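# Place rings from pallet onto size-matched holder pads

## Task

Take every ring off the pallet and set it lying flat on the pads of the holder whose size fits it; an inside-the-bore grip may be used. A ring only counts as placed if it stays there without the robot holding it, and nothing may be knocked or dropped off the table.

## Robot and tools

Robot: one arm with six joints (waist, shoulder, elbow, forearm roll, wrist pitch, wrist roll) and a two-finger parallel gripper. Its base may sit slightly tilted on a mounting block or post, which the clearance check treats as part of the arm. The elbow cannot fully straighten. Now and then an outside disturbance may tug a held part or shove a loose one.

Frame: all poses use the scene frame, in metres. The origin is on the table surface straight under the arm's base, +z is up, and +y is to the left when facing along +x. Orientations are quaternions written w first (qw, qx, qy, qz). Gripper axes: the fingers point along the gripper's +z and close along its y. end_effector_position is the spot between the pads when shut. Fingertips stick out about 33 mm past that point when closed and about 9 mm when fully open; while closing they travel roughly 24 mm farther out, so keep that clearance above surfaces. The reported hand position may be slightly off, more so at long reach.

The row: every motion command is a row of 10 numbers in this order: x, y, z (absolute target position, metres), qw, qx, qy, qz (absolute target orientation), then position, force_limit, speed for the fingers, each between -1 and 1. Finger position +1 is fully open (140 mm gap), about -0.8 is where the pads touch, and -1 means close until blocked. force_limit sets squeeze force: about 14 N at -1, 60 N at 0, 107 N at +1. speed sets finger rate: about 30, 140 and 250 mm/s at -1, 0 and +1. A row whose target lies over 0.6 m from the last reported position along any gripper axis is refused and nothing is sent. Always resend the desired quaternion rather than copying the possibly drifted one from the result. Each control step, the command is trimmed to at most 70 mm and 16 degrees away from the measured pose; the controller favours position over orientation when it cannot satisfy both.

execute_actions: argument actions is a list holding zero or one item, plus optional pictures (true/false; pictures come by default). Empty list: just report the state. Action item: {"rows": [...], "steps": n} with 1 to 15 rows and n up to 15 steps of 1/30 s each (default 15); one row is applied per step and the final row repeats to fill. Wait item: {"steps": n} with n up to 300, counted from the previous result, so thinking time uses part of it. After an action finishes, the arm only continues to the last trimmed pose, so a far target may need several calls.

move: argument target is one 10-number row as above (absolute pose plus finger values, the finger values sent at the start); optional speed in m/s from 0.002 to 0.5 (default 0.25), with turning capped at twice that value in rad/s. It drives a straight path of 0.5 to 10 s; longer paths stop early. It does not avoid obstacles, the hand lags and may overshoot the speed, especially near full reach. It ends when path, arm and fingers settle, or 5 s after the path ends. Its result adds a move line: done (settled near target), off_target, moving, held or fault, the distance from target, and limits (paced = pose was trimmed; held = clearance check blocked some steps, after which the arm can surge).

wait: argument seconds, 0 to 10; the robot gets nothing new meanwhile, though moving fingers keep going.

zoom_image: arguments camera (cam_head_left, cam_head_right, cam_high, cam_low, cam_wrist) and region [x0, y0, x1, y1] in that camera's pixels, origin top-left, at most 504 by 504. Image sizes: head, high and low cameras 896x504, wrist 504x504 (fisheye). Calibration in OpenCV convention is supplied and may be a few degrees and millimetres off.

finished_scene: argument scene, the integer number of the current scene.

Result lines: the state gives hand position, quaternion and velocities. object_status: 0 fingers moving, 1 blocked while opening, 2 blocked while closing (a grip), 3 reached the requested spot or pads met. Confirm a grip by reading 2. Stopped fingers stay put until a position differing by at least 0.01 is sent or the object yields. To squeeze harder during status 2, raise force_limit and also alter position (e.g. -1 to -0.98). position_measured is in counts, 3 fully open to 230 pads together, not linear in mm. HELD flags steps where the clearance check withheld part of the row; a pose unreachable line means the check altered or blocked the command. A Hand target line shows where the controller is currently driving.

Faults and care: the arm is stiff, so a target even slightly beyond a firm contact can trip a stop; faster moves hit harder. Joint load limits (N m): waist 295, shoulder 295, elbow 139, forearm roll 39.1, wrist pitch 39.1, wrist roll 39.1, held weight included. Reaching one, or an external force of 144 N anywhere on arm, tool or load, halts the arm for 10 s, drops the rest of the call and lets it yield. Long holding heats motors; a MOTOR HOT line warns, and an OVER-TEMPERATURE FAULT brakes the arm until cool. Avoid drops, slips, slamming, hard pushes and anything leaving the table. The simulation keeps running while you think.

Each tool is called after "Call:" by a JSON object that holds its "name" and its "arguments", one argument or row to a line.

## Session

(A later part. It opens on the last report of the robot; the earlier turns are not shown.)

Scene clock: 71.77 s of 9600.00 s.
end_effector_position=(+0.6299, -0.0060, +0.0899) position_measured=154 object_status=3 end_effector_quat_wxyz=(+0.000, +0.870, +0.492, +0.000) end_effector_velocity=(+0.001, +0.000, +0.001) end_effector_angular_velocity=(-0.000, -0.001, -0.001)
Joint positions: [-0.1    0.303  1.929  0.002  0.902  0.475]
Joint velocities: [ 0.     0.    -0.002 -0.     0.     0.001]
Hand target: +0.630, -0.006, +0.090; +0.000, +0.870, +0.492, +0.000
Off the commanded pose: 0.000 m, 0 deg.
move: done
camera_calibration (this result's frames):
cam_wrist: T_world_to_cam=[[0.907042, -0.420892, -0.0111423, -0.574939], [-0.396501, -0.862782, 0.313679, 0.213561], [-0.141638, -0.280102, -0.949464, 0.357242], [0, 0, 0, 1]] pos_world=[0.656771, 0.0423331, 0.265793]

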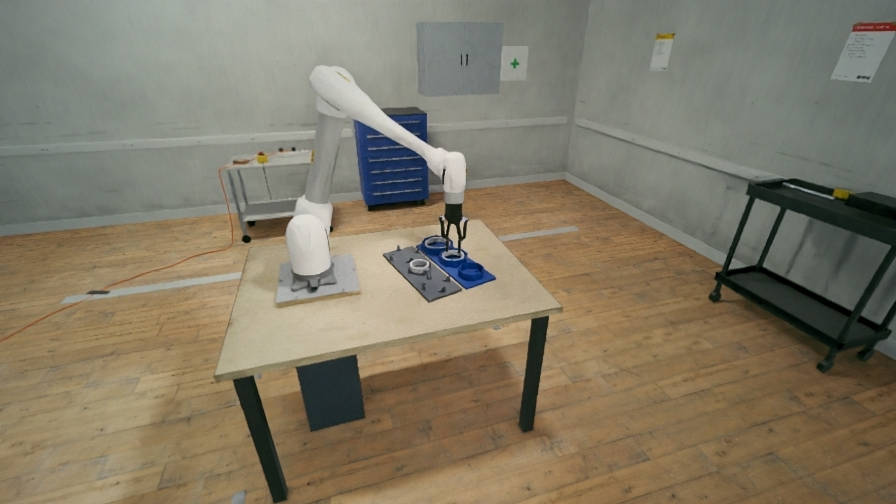

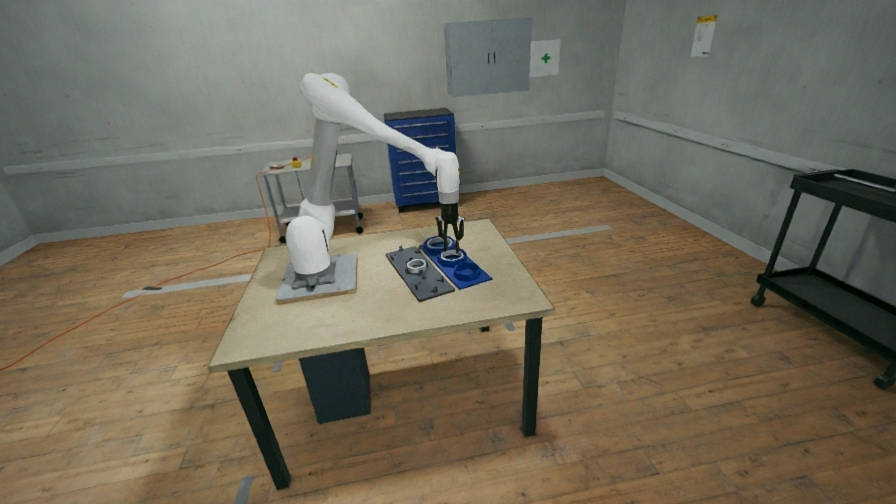

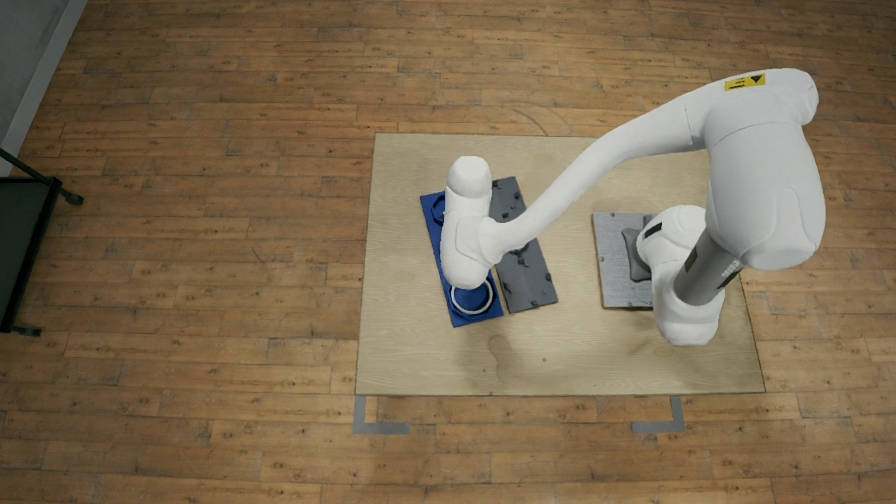

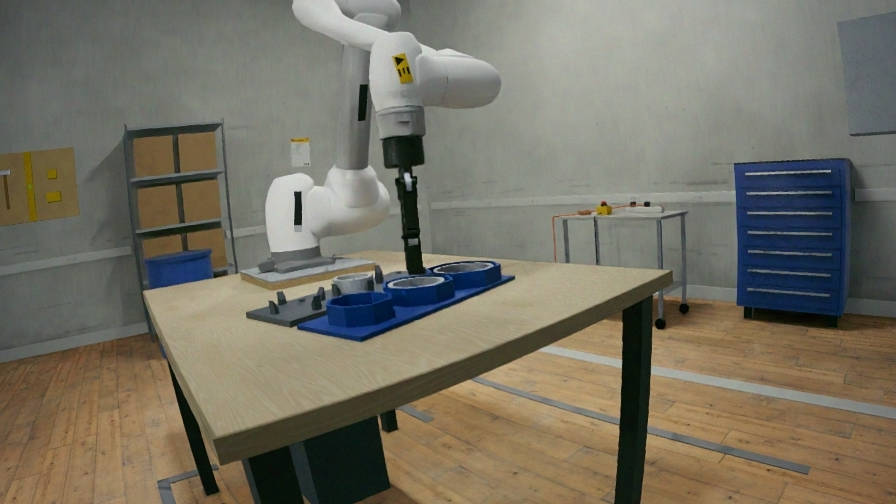

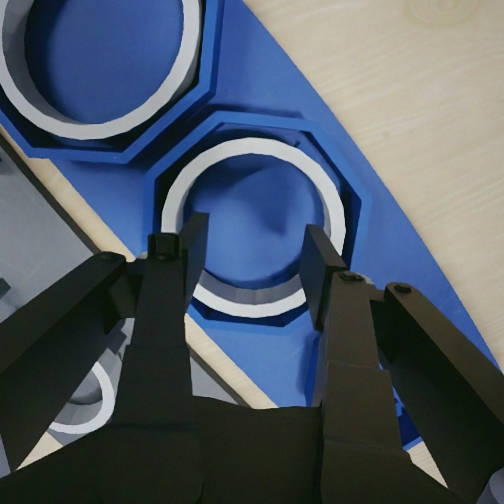

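Call:
{"name": "move", "arguments": {
  "target": [0.630,-0.005,0.049,0,0.87,0.492,0,-0.2,0,-0.5],
  "speed": 0.06
}}

Call:
{"name": "execute_actions", "arguments": {
  "actions": [
    {"rows":[[0.630,-0.005,0.049,0,0.87,0.492,0,1,0,-0.5]],"steps":15}
  ],
  "pictures": false
}}

Call:
{"name": "move", "arguments": {
  "target": [0.630,-0.005,0.10,0,0.87,0.492,0,1,0,-0.5],
  "speed": 0.1
}}

Call:
{"name": "move", "arguments": {
  "target": [0.492,-0.195,0.088,0,0.87,0.492,0,1,0,-0.5]
}}

Call:
{"name": "move", "arguments": {
  "target": [0.492,-0.195,0.066,0,0.87,0.492,0,1,0,-0.5],
  "speed": 0.03
}}

Scene clock: 82.53 s of 9600.00 s.
end_effector_position=(+0.6300, -0.0050, +0.0491) position_measured=154 object_status=3 end_effector_quat_wxyz=(-0.000, +0.870, +0.492, +0.000) end_effector_velocity=(-0.000, +0.001, -0.002) end_effector_angular_velocity=(-0.001, +0.002, +0.003)
Joint positions: [-0.099  0.349  1.957  0.002  0.828  0.476]
Joint velocities: [ 0.001  0.003  0.    -0.001 -0.002 -0.   ]
Hand target: +0.630, -0.005, +0.049; -0.000, +0.870, +0.492, +0.000
Off the commanded pose: 0.000 m, 0 deg.
After step 90, 6.73 s passed at rest.
move: done
camera_calibration (this result's frames):
cam_wrist: T_world_to_cam=[[0.90706, -0.420852, -0.0112114, -0.575054], [-0.396446, -0.862814, 0.313659, 0.227208], [-0.141677, -0.280063, -0.949469, 0.318843], [0, 0, 0, 1]] pos_world=[0.656857, 0.0433217, 0.225019]

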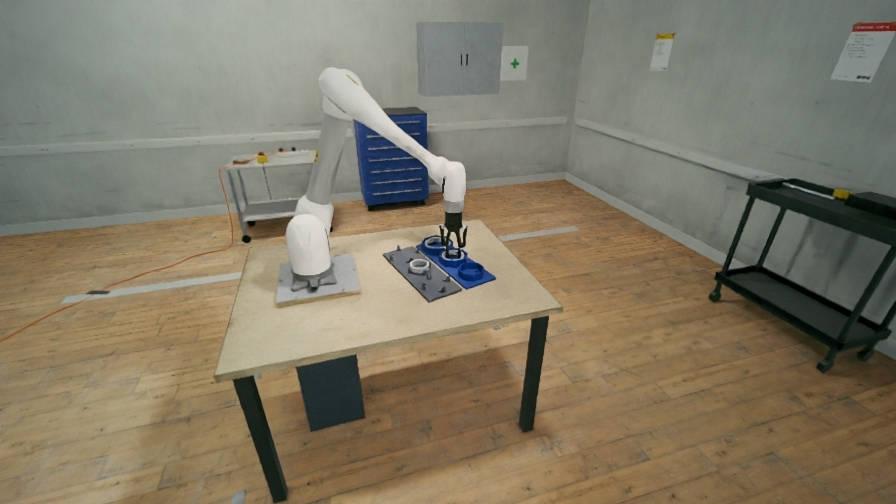

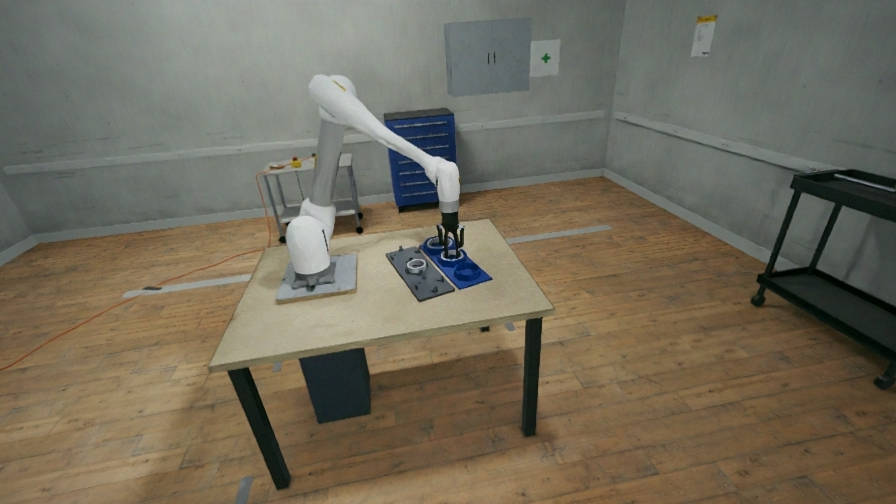

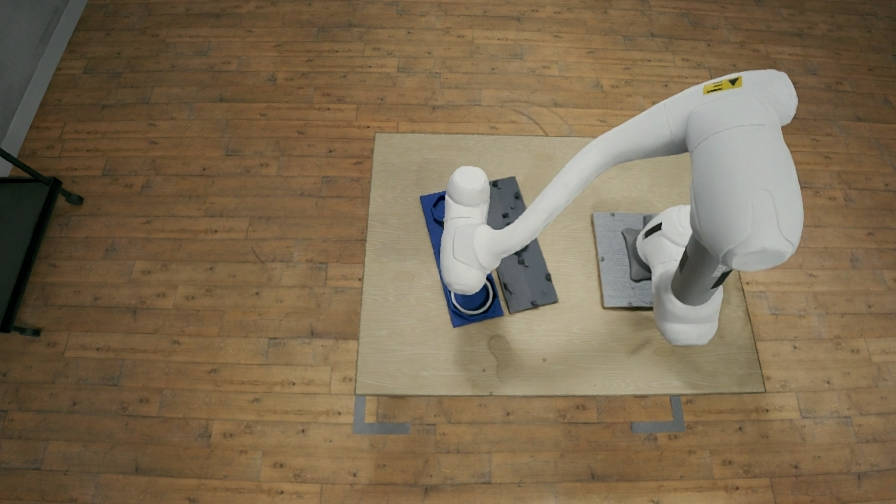

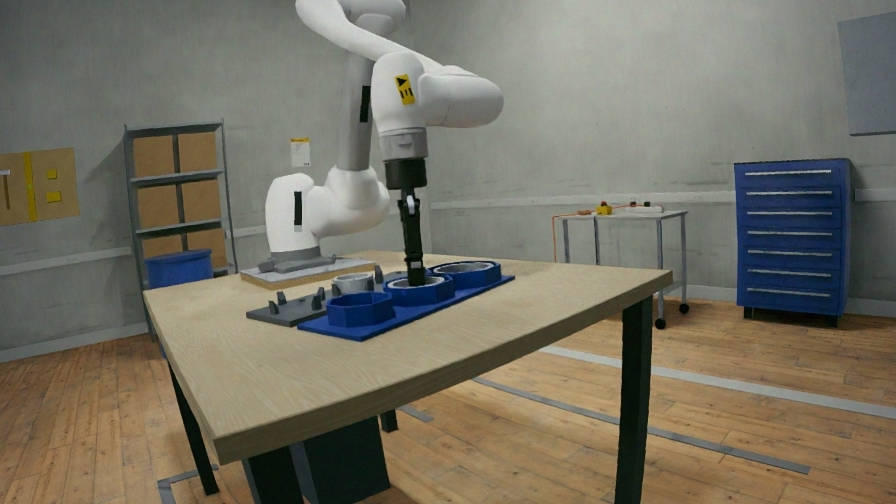

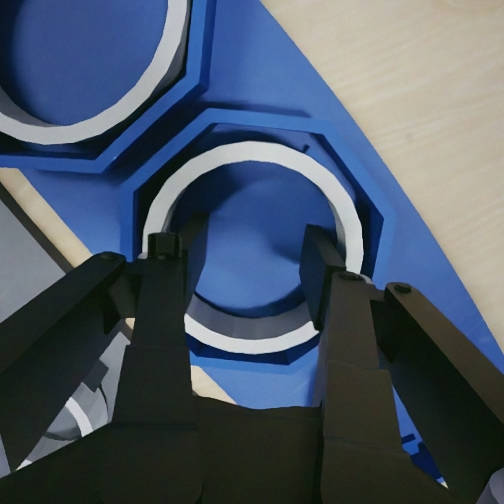

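Scene clock: 83.03 s of 9600.00 s.
end_effector_position=(+0.6300, -0.0050, +0.0489) position_measured=117 object_status=1 end_effector_quat_wxyz=(-0.000, +0.870, +0.492, -0.000) end_effector_velocity=(+0.001, -0.000, +0.001) end_effector_angular_velocity=(-0.001, -0.003, +0.001)
Joint positions: [-0.099  0.35   1.957  0.002  0.828  0.476]
Joint velocities: [-0.    -0.001 -0.001 -0.    -0.001 -0.001]
Hand target: +0.630, -0.005, +0.049; -0.000, +0.870, +0.492, +0.000
Off the commanded pose: 0.000 m, 0 deg.
Steps of this call (steps 1 to 15: all 15 steps of this action). Readings (end_effector_position | what the end effector reports):
1: (+0.6300, -0.0050, +0.0491) | position_measured=154 object_status=0
2: (+0.6300, -0.0050, +0.0491) | position_measured=151 object_status=0
4: (+0.6300, -0.0050, +0.0490) | position_measured=142 object_status=0
8: (+0.6300, -0.0050, +0.0490) | position_measured=123 object_status=0
15: the state above

Scene clock: 84.17 s of 9600.00 s.
end_effector_position=(+0.6300, -0.0050, +0.0999) position_measured=117 object_status=1 end_effector_quat_wxyz=(+0.000, +0.870, +0.492, -0.000) end_effector_velocity=(-0.000, +0.000, +0.002) end_effector_angular_velocity=(+0.001, -0.000, -0.002)
Joint positions: [-0.099  0.293  1.921  0.002  0.92   0.476]
Joint velocities: [-0.    -0.002 -0.001  0.002  0.003  0.   ]
Hand target: +0.630, -0.005, +0.100; +0.000, +0.870, +0.492, -0.000
Off the commanded pose: 0.000 m, 0 deg.
move: done
camera_calibration (this result's frames):
cam_wrist: T_world_to_cam=[[0.907038, -0.420899, -0.0112334, -0.574516], [-0.396474, -0.862774, 0.313736, 0.211309], [-0.141743, -0.280117, -0.949444, 0.367067], [0, 0, 0, 1]] pos_world=[0.656915, 0.0433196, 0.275761]

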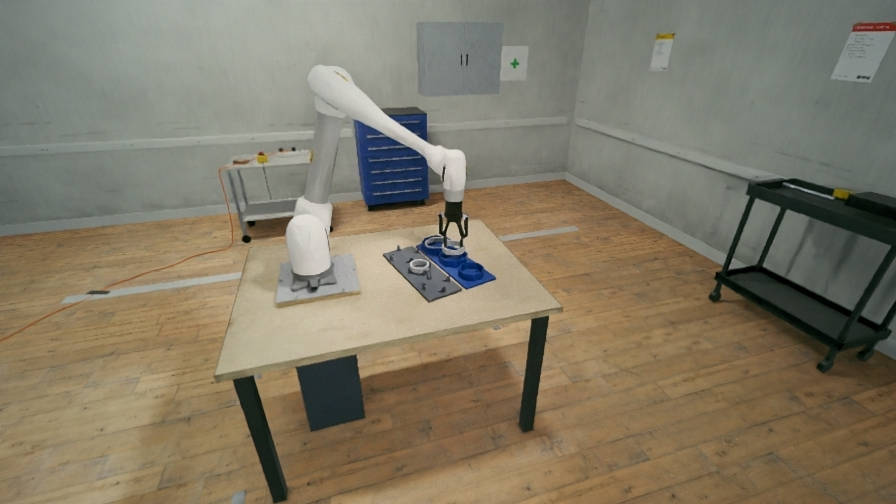

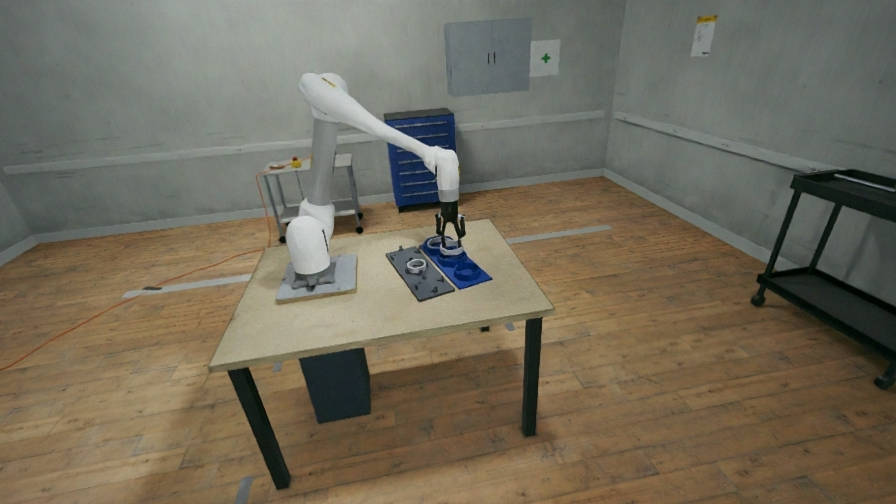

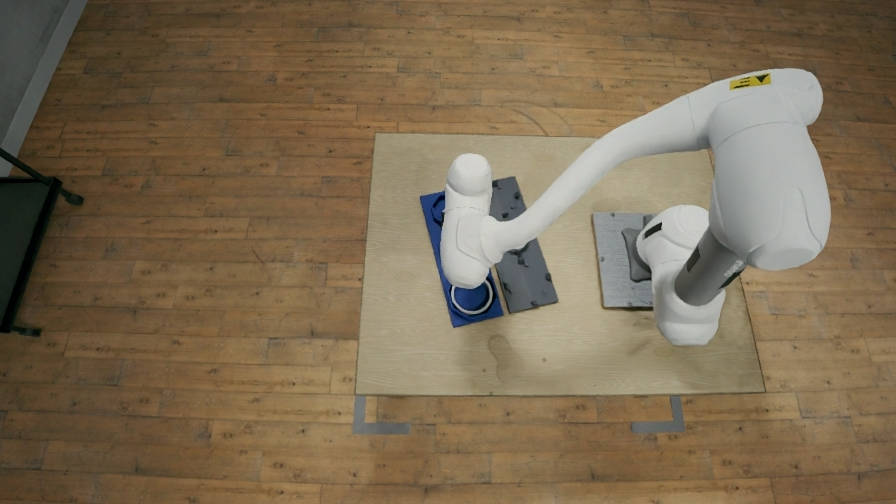

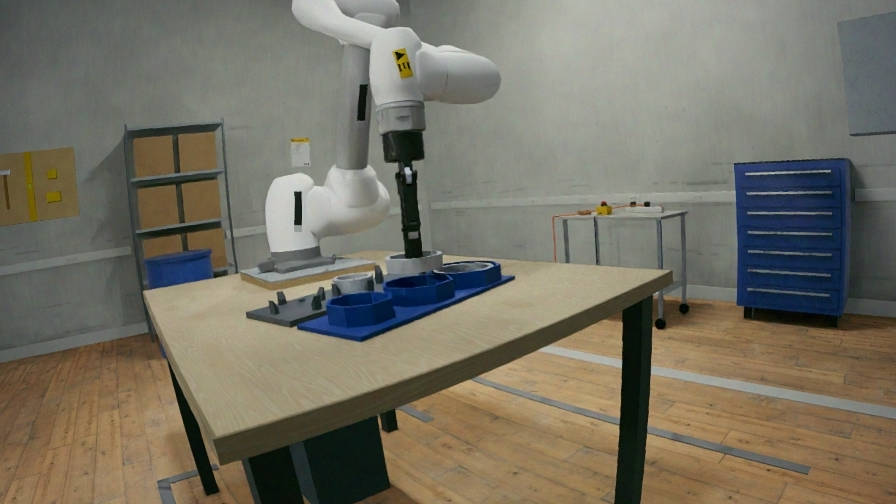

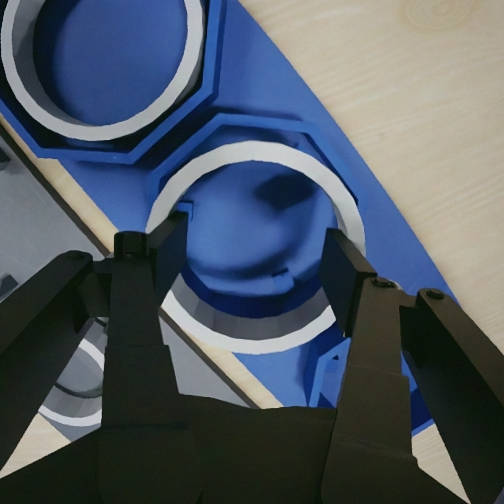

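Scene clock: 85.63 s of 9600.00 s.
end_effector_position=(+0.4920, -0.1949, +0.0881) position_measured=117 object_status=1 end_effector_quat_wxyz=(-0.000, +0.870, +0.492, -0.000) end_effector_velocity=(-0.000, -0.002, +0.001) end_effector_angular_velocity=(+0.000, -0.003, -0.000)
Joint positions: [-0.481  0.168  2.118  0.006  0.851  0.092]
Joint velocities: [-0.004 -0.002 -0.     0.002 -0.    -0.005]
Hand target: +0.492, -0.195, +0.088; -0.000, +0.870, +0.492, -0.000
Off the commanded pose: 0.000 m, 0 deg.
move: done
camera_calibration (this result's frames):
cam_wrist: T_world_to_cam=[[0.907054, -0.420861, -0.0113967, -0.529391], [-0.396392, -0.862812, 0.313734, -0.00363853], [-0.141872, -0.280056, -0.949442, 0.28317], [0, 0, 0, 1]] pos_world=[0.518917, -0.146636, 0.263962]

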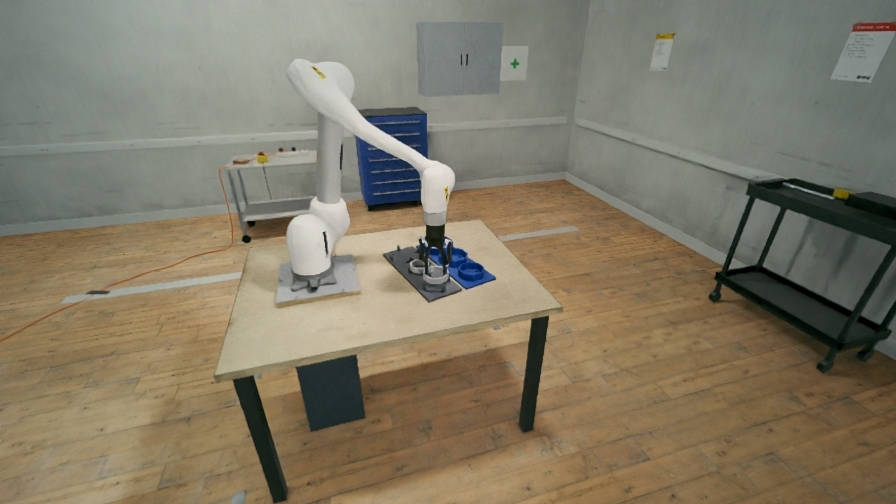

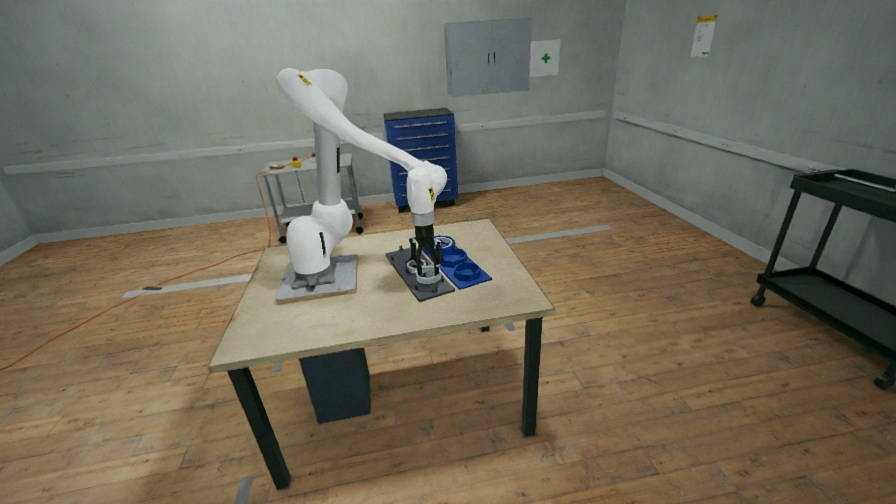

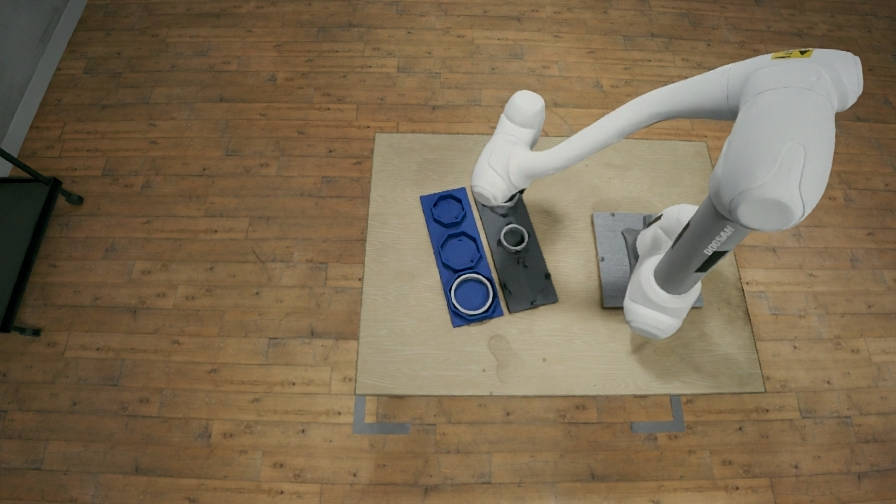

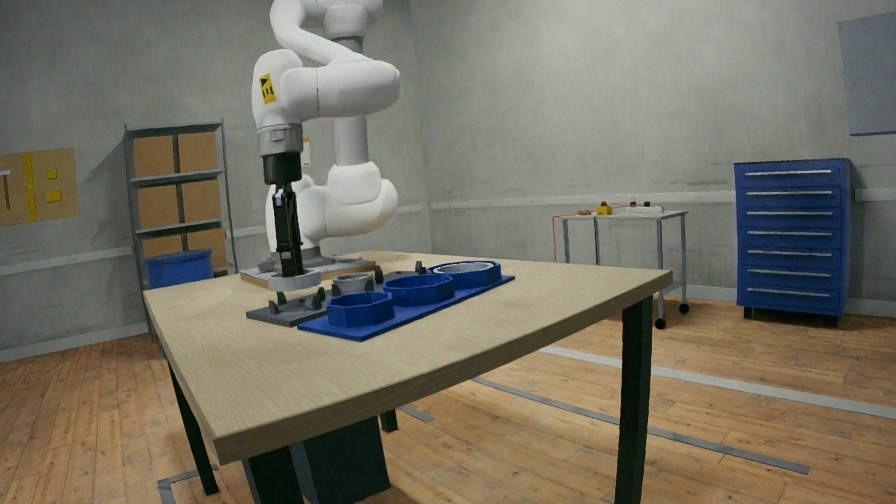

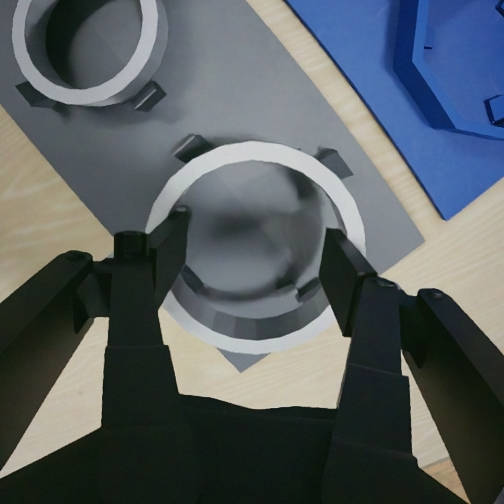

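Scene clock: 86.67 s of 9600.00 s.
end_effector_position=(+0.4920, -0.1950, +0.0661) position_measured=117 object_status=1 end_effector_quat_wxyz=(+0.000, +0.870, +0.492, +0.000) end_effector_velocity=(+0.000, -0.000, -0.001) end_effector_angular_velocity=(-0.001, -0.000, +0.001)
Joint positions: [-0.48   0.196  2.135  0.006  0.805  0.092]
Joint velocities: [ 0.     0.001  0.    -0.002 -0.002  0.   ]
Hand target: +0.492, -0.195, +0.066; -0.000, +0.870, +0.492, +0.000
Off the commanded pose: 0.000 m, 0 deg.
move: done
camera_calibration (this result's frames):
cam_wrist: T_world_to_cam=[[0.907052, -0.42087, -0.0112078, -0.529665], [-0.396461, -0.862801, 0.313676, 0.00325195], [-0.141687, -0.280077, -0.949464, 0.2622], [0, 0, 0, 1]] pos_world=[0.518873, -0.146678, 0.241993]

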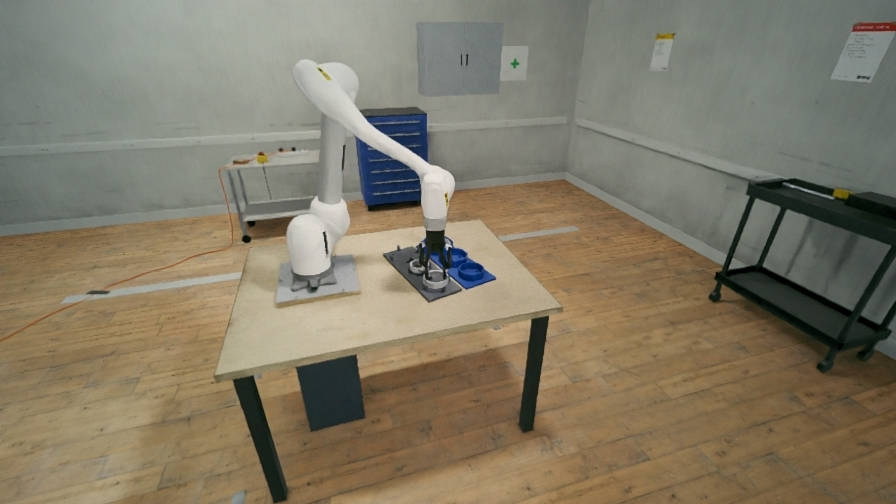

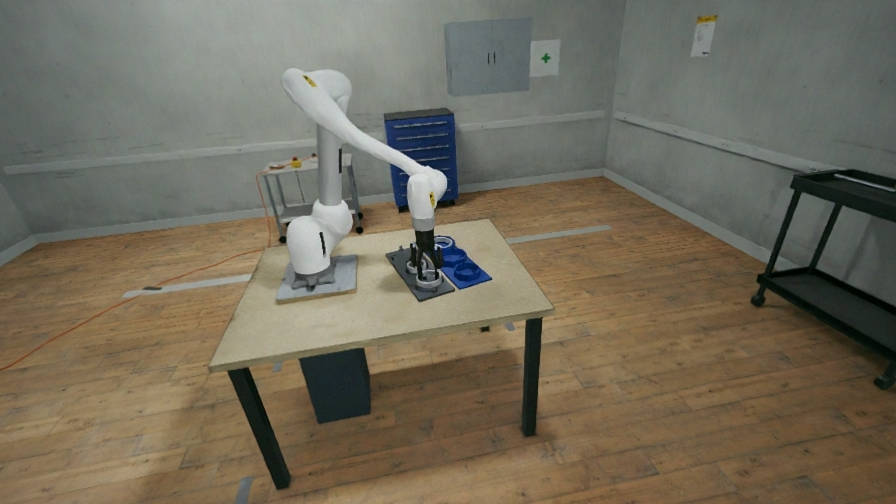

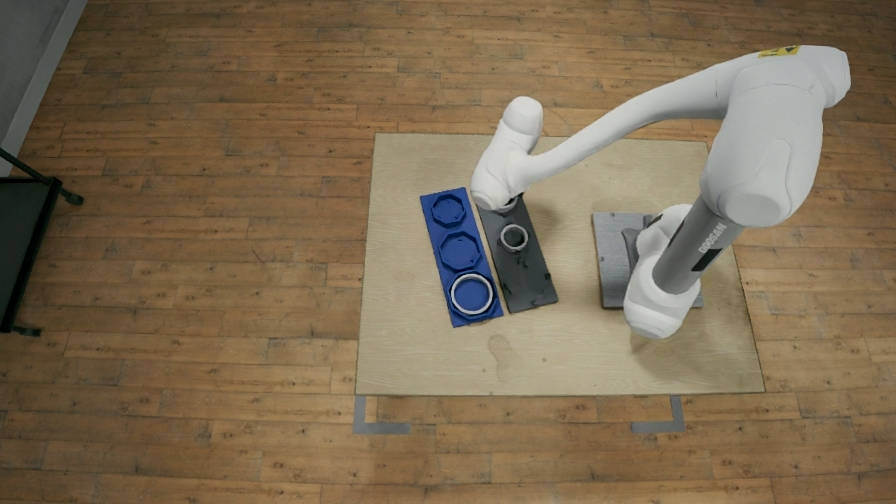

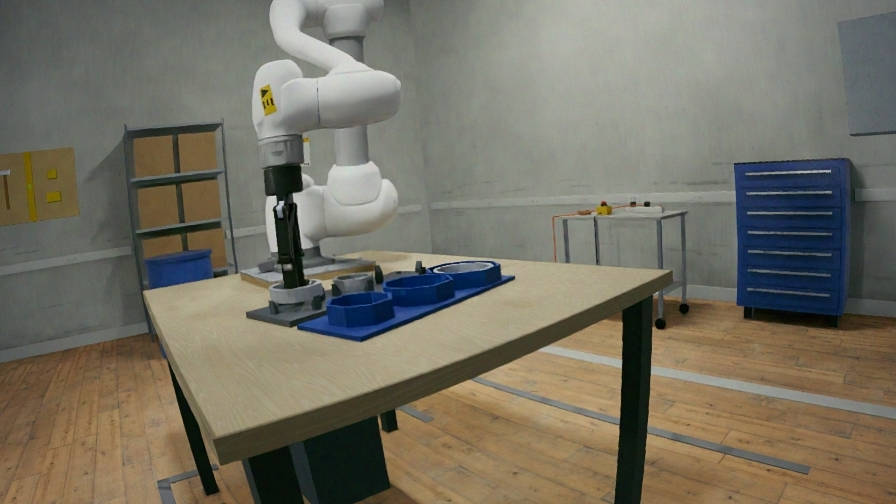

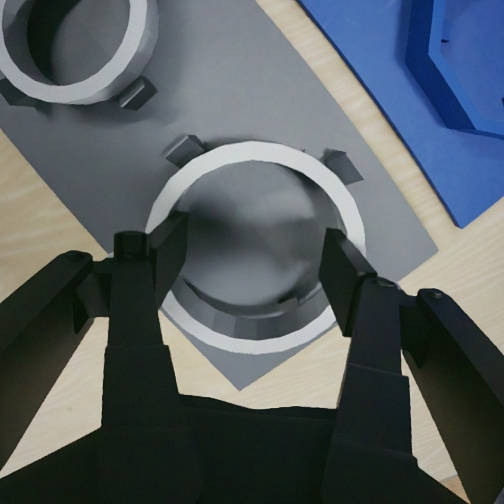

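Slightly toward +x.

Call:
{"name": "move", "arguments": {
  "target": [0.493,-0.195,0.052,0,0.87,0.492,0,1,0,-0.5],
  "speed": 0.015
}}

Call:
{"name": "zoom_image", "arguments": {
  "camera": "cam_low",
  "region": [240, 250, 390, 335]
}}

Scene clock: 91.17 s of 9600.00 s.
end_effector_position=(+0.4930, -0.1950, +0.0523) position_measured=117 object_status=1 end_effector_quat_wxyz=(+0.000, +0.870, +0.492, +0.000) end_effector_velocity=(-0.002, -0.000, -0.002) end_effector_angular_velocity=(+0.002, +0.003, -0.003)
Joint positions: [-0.48   0.216  2.143  0.006  0.777  0.093]
Joint velocities: [-0.002  0.002  0.002  0.001 -0.001  0.   ]
Hand target: +0.493, -0.195, +0.052; -0.000, +0.870, +0.492, +0.000
Off the commanded pose: 0.000 m, 0 deg.
After step 90, 0.33 s passed at rest.
move: done
camera_calibration (this result's frames):
cam_wrist: T_world_to_cam=[[0.907059, -0.420858, -0.011104, -0.530788], [-0.396477, -0.862788, 0.313691, 0.00799422], [-0.1416, -0.280134, -0.94946, 0.249149], [0, 0, 0, 1]] pos_world=[0.519905, -0.146694, 0.228155]

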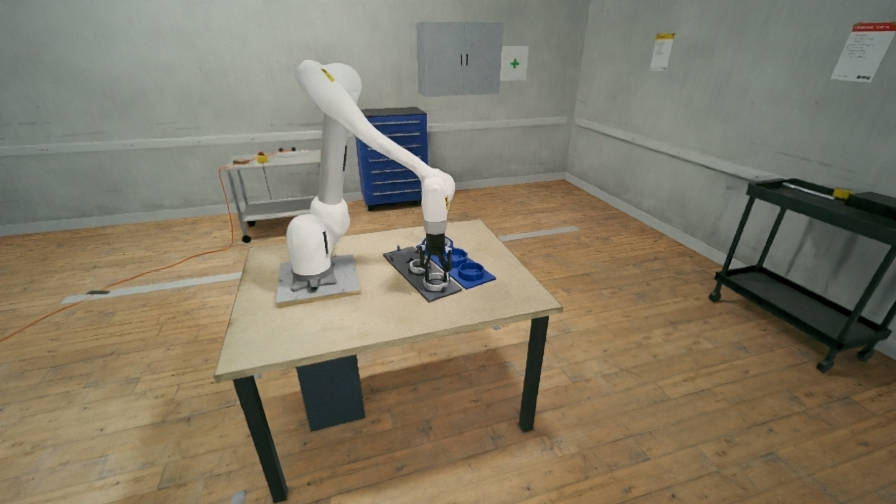

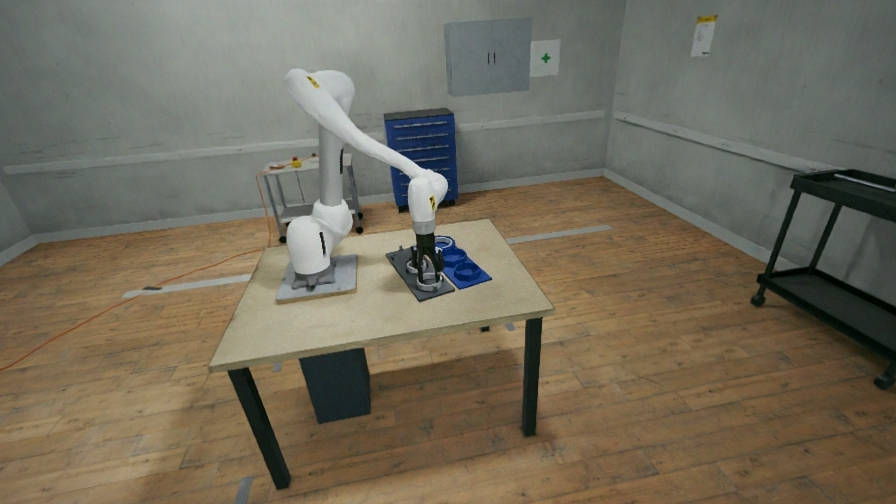

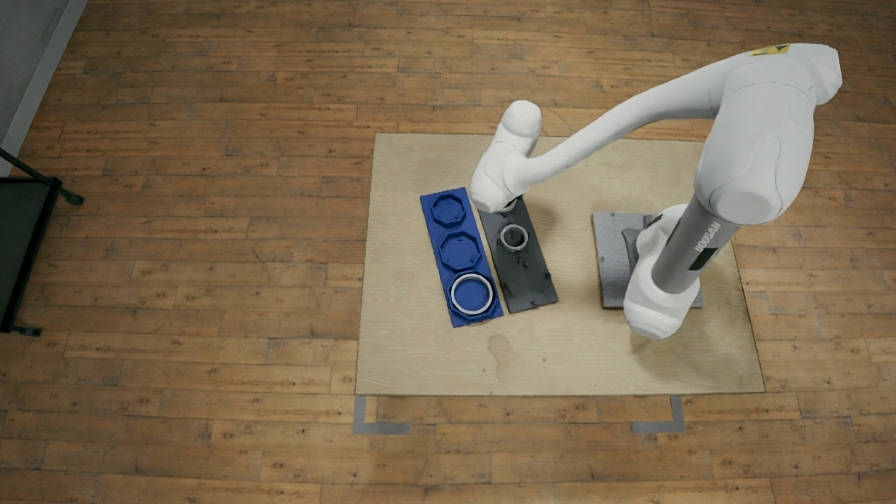

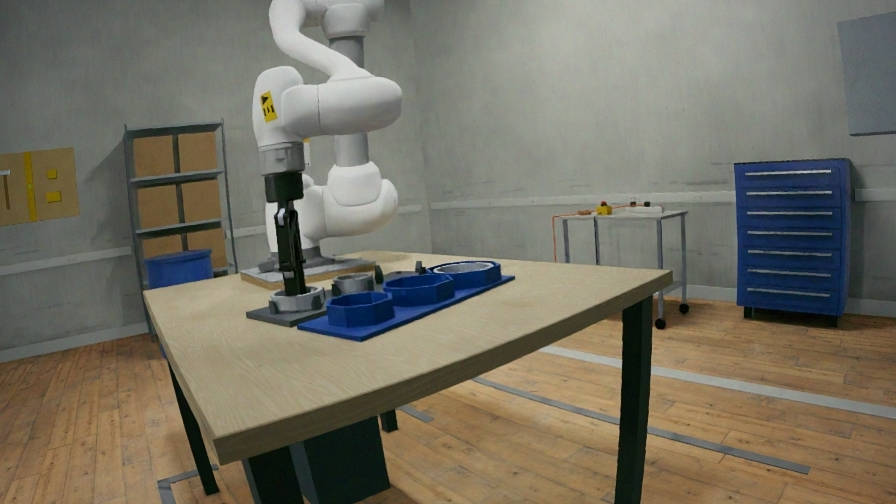

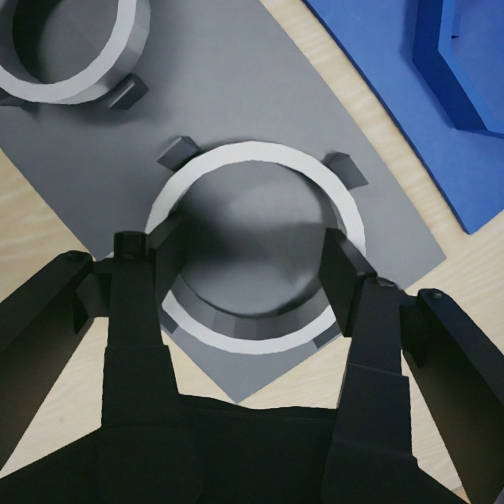

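Region (240, 250, 390, 335) of cam_low's 896x504 image, scaled by 3.360, with more detail than that image has; it fills the top 286 rows of this view, and the rest is white.

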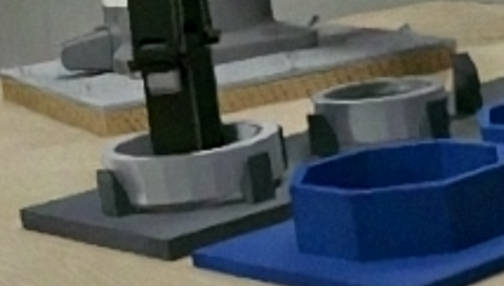

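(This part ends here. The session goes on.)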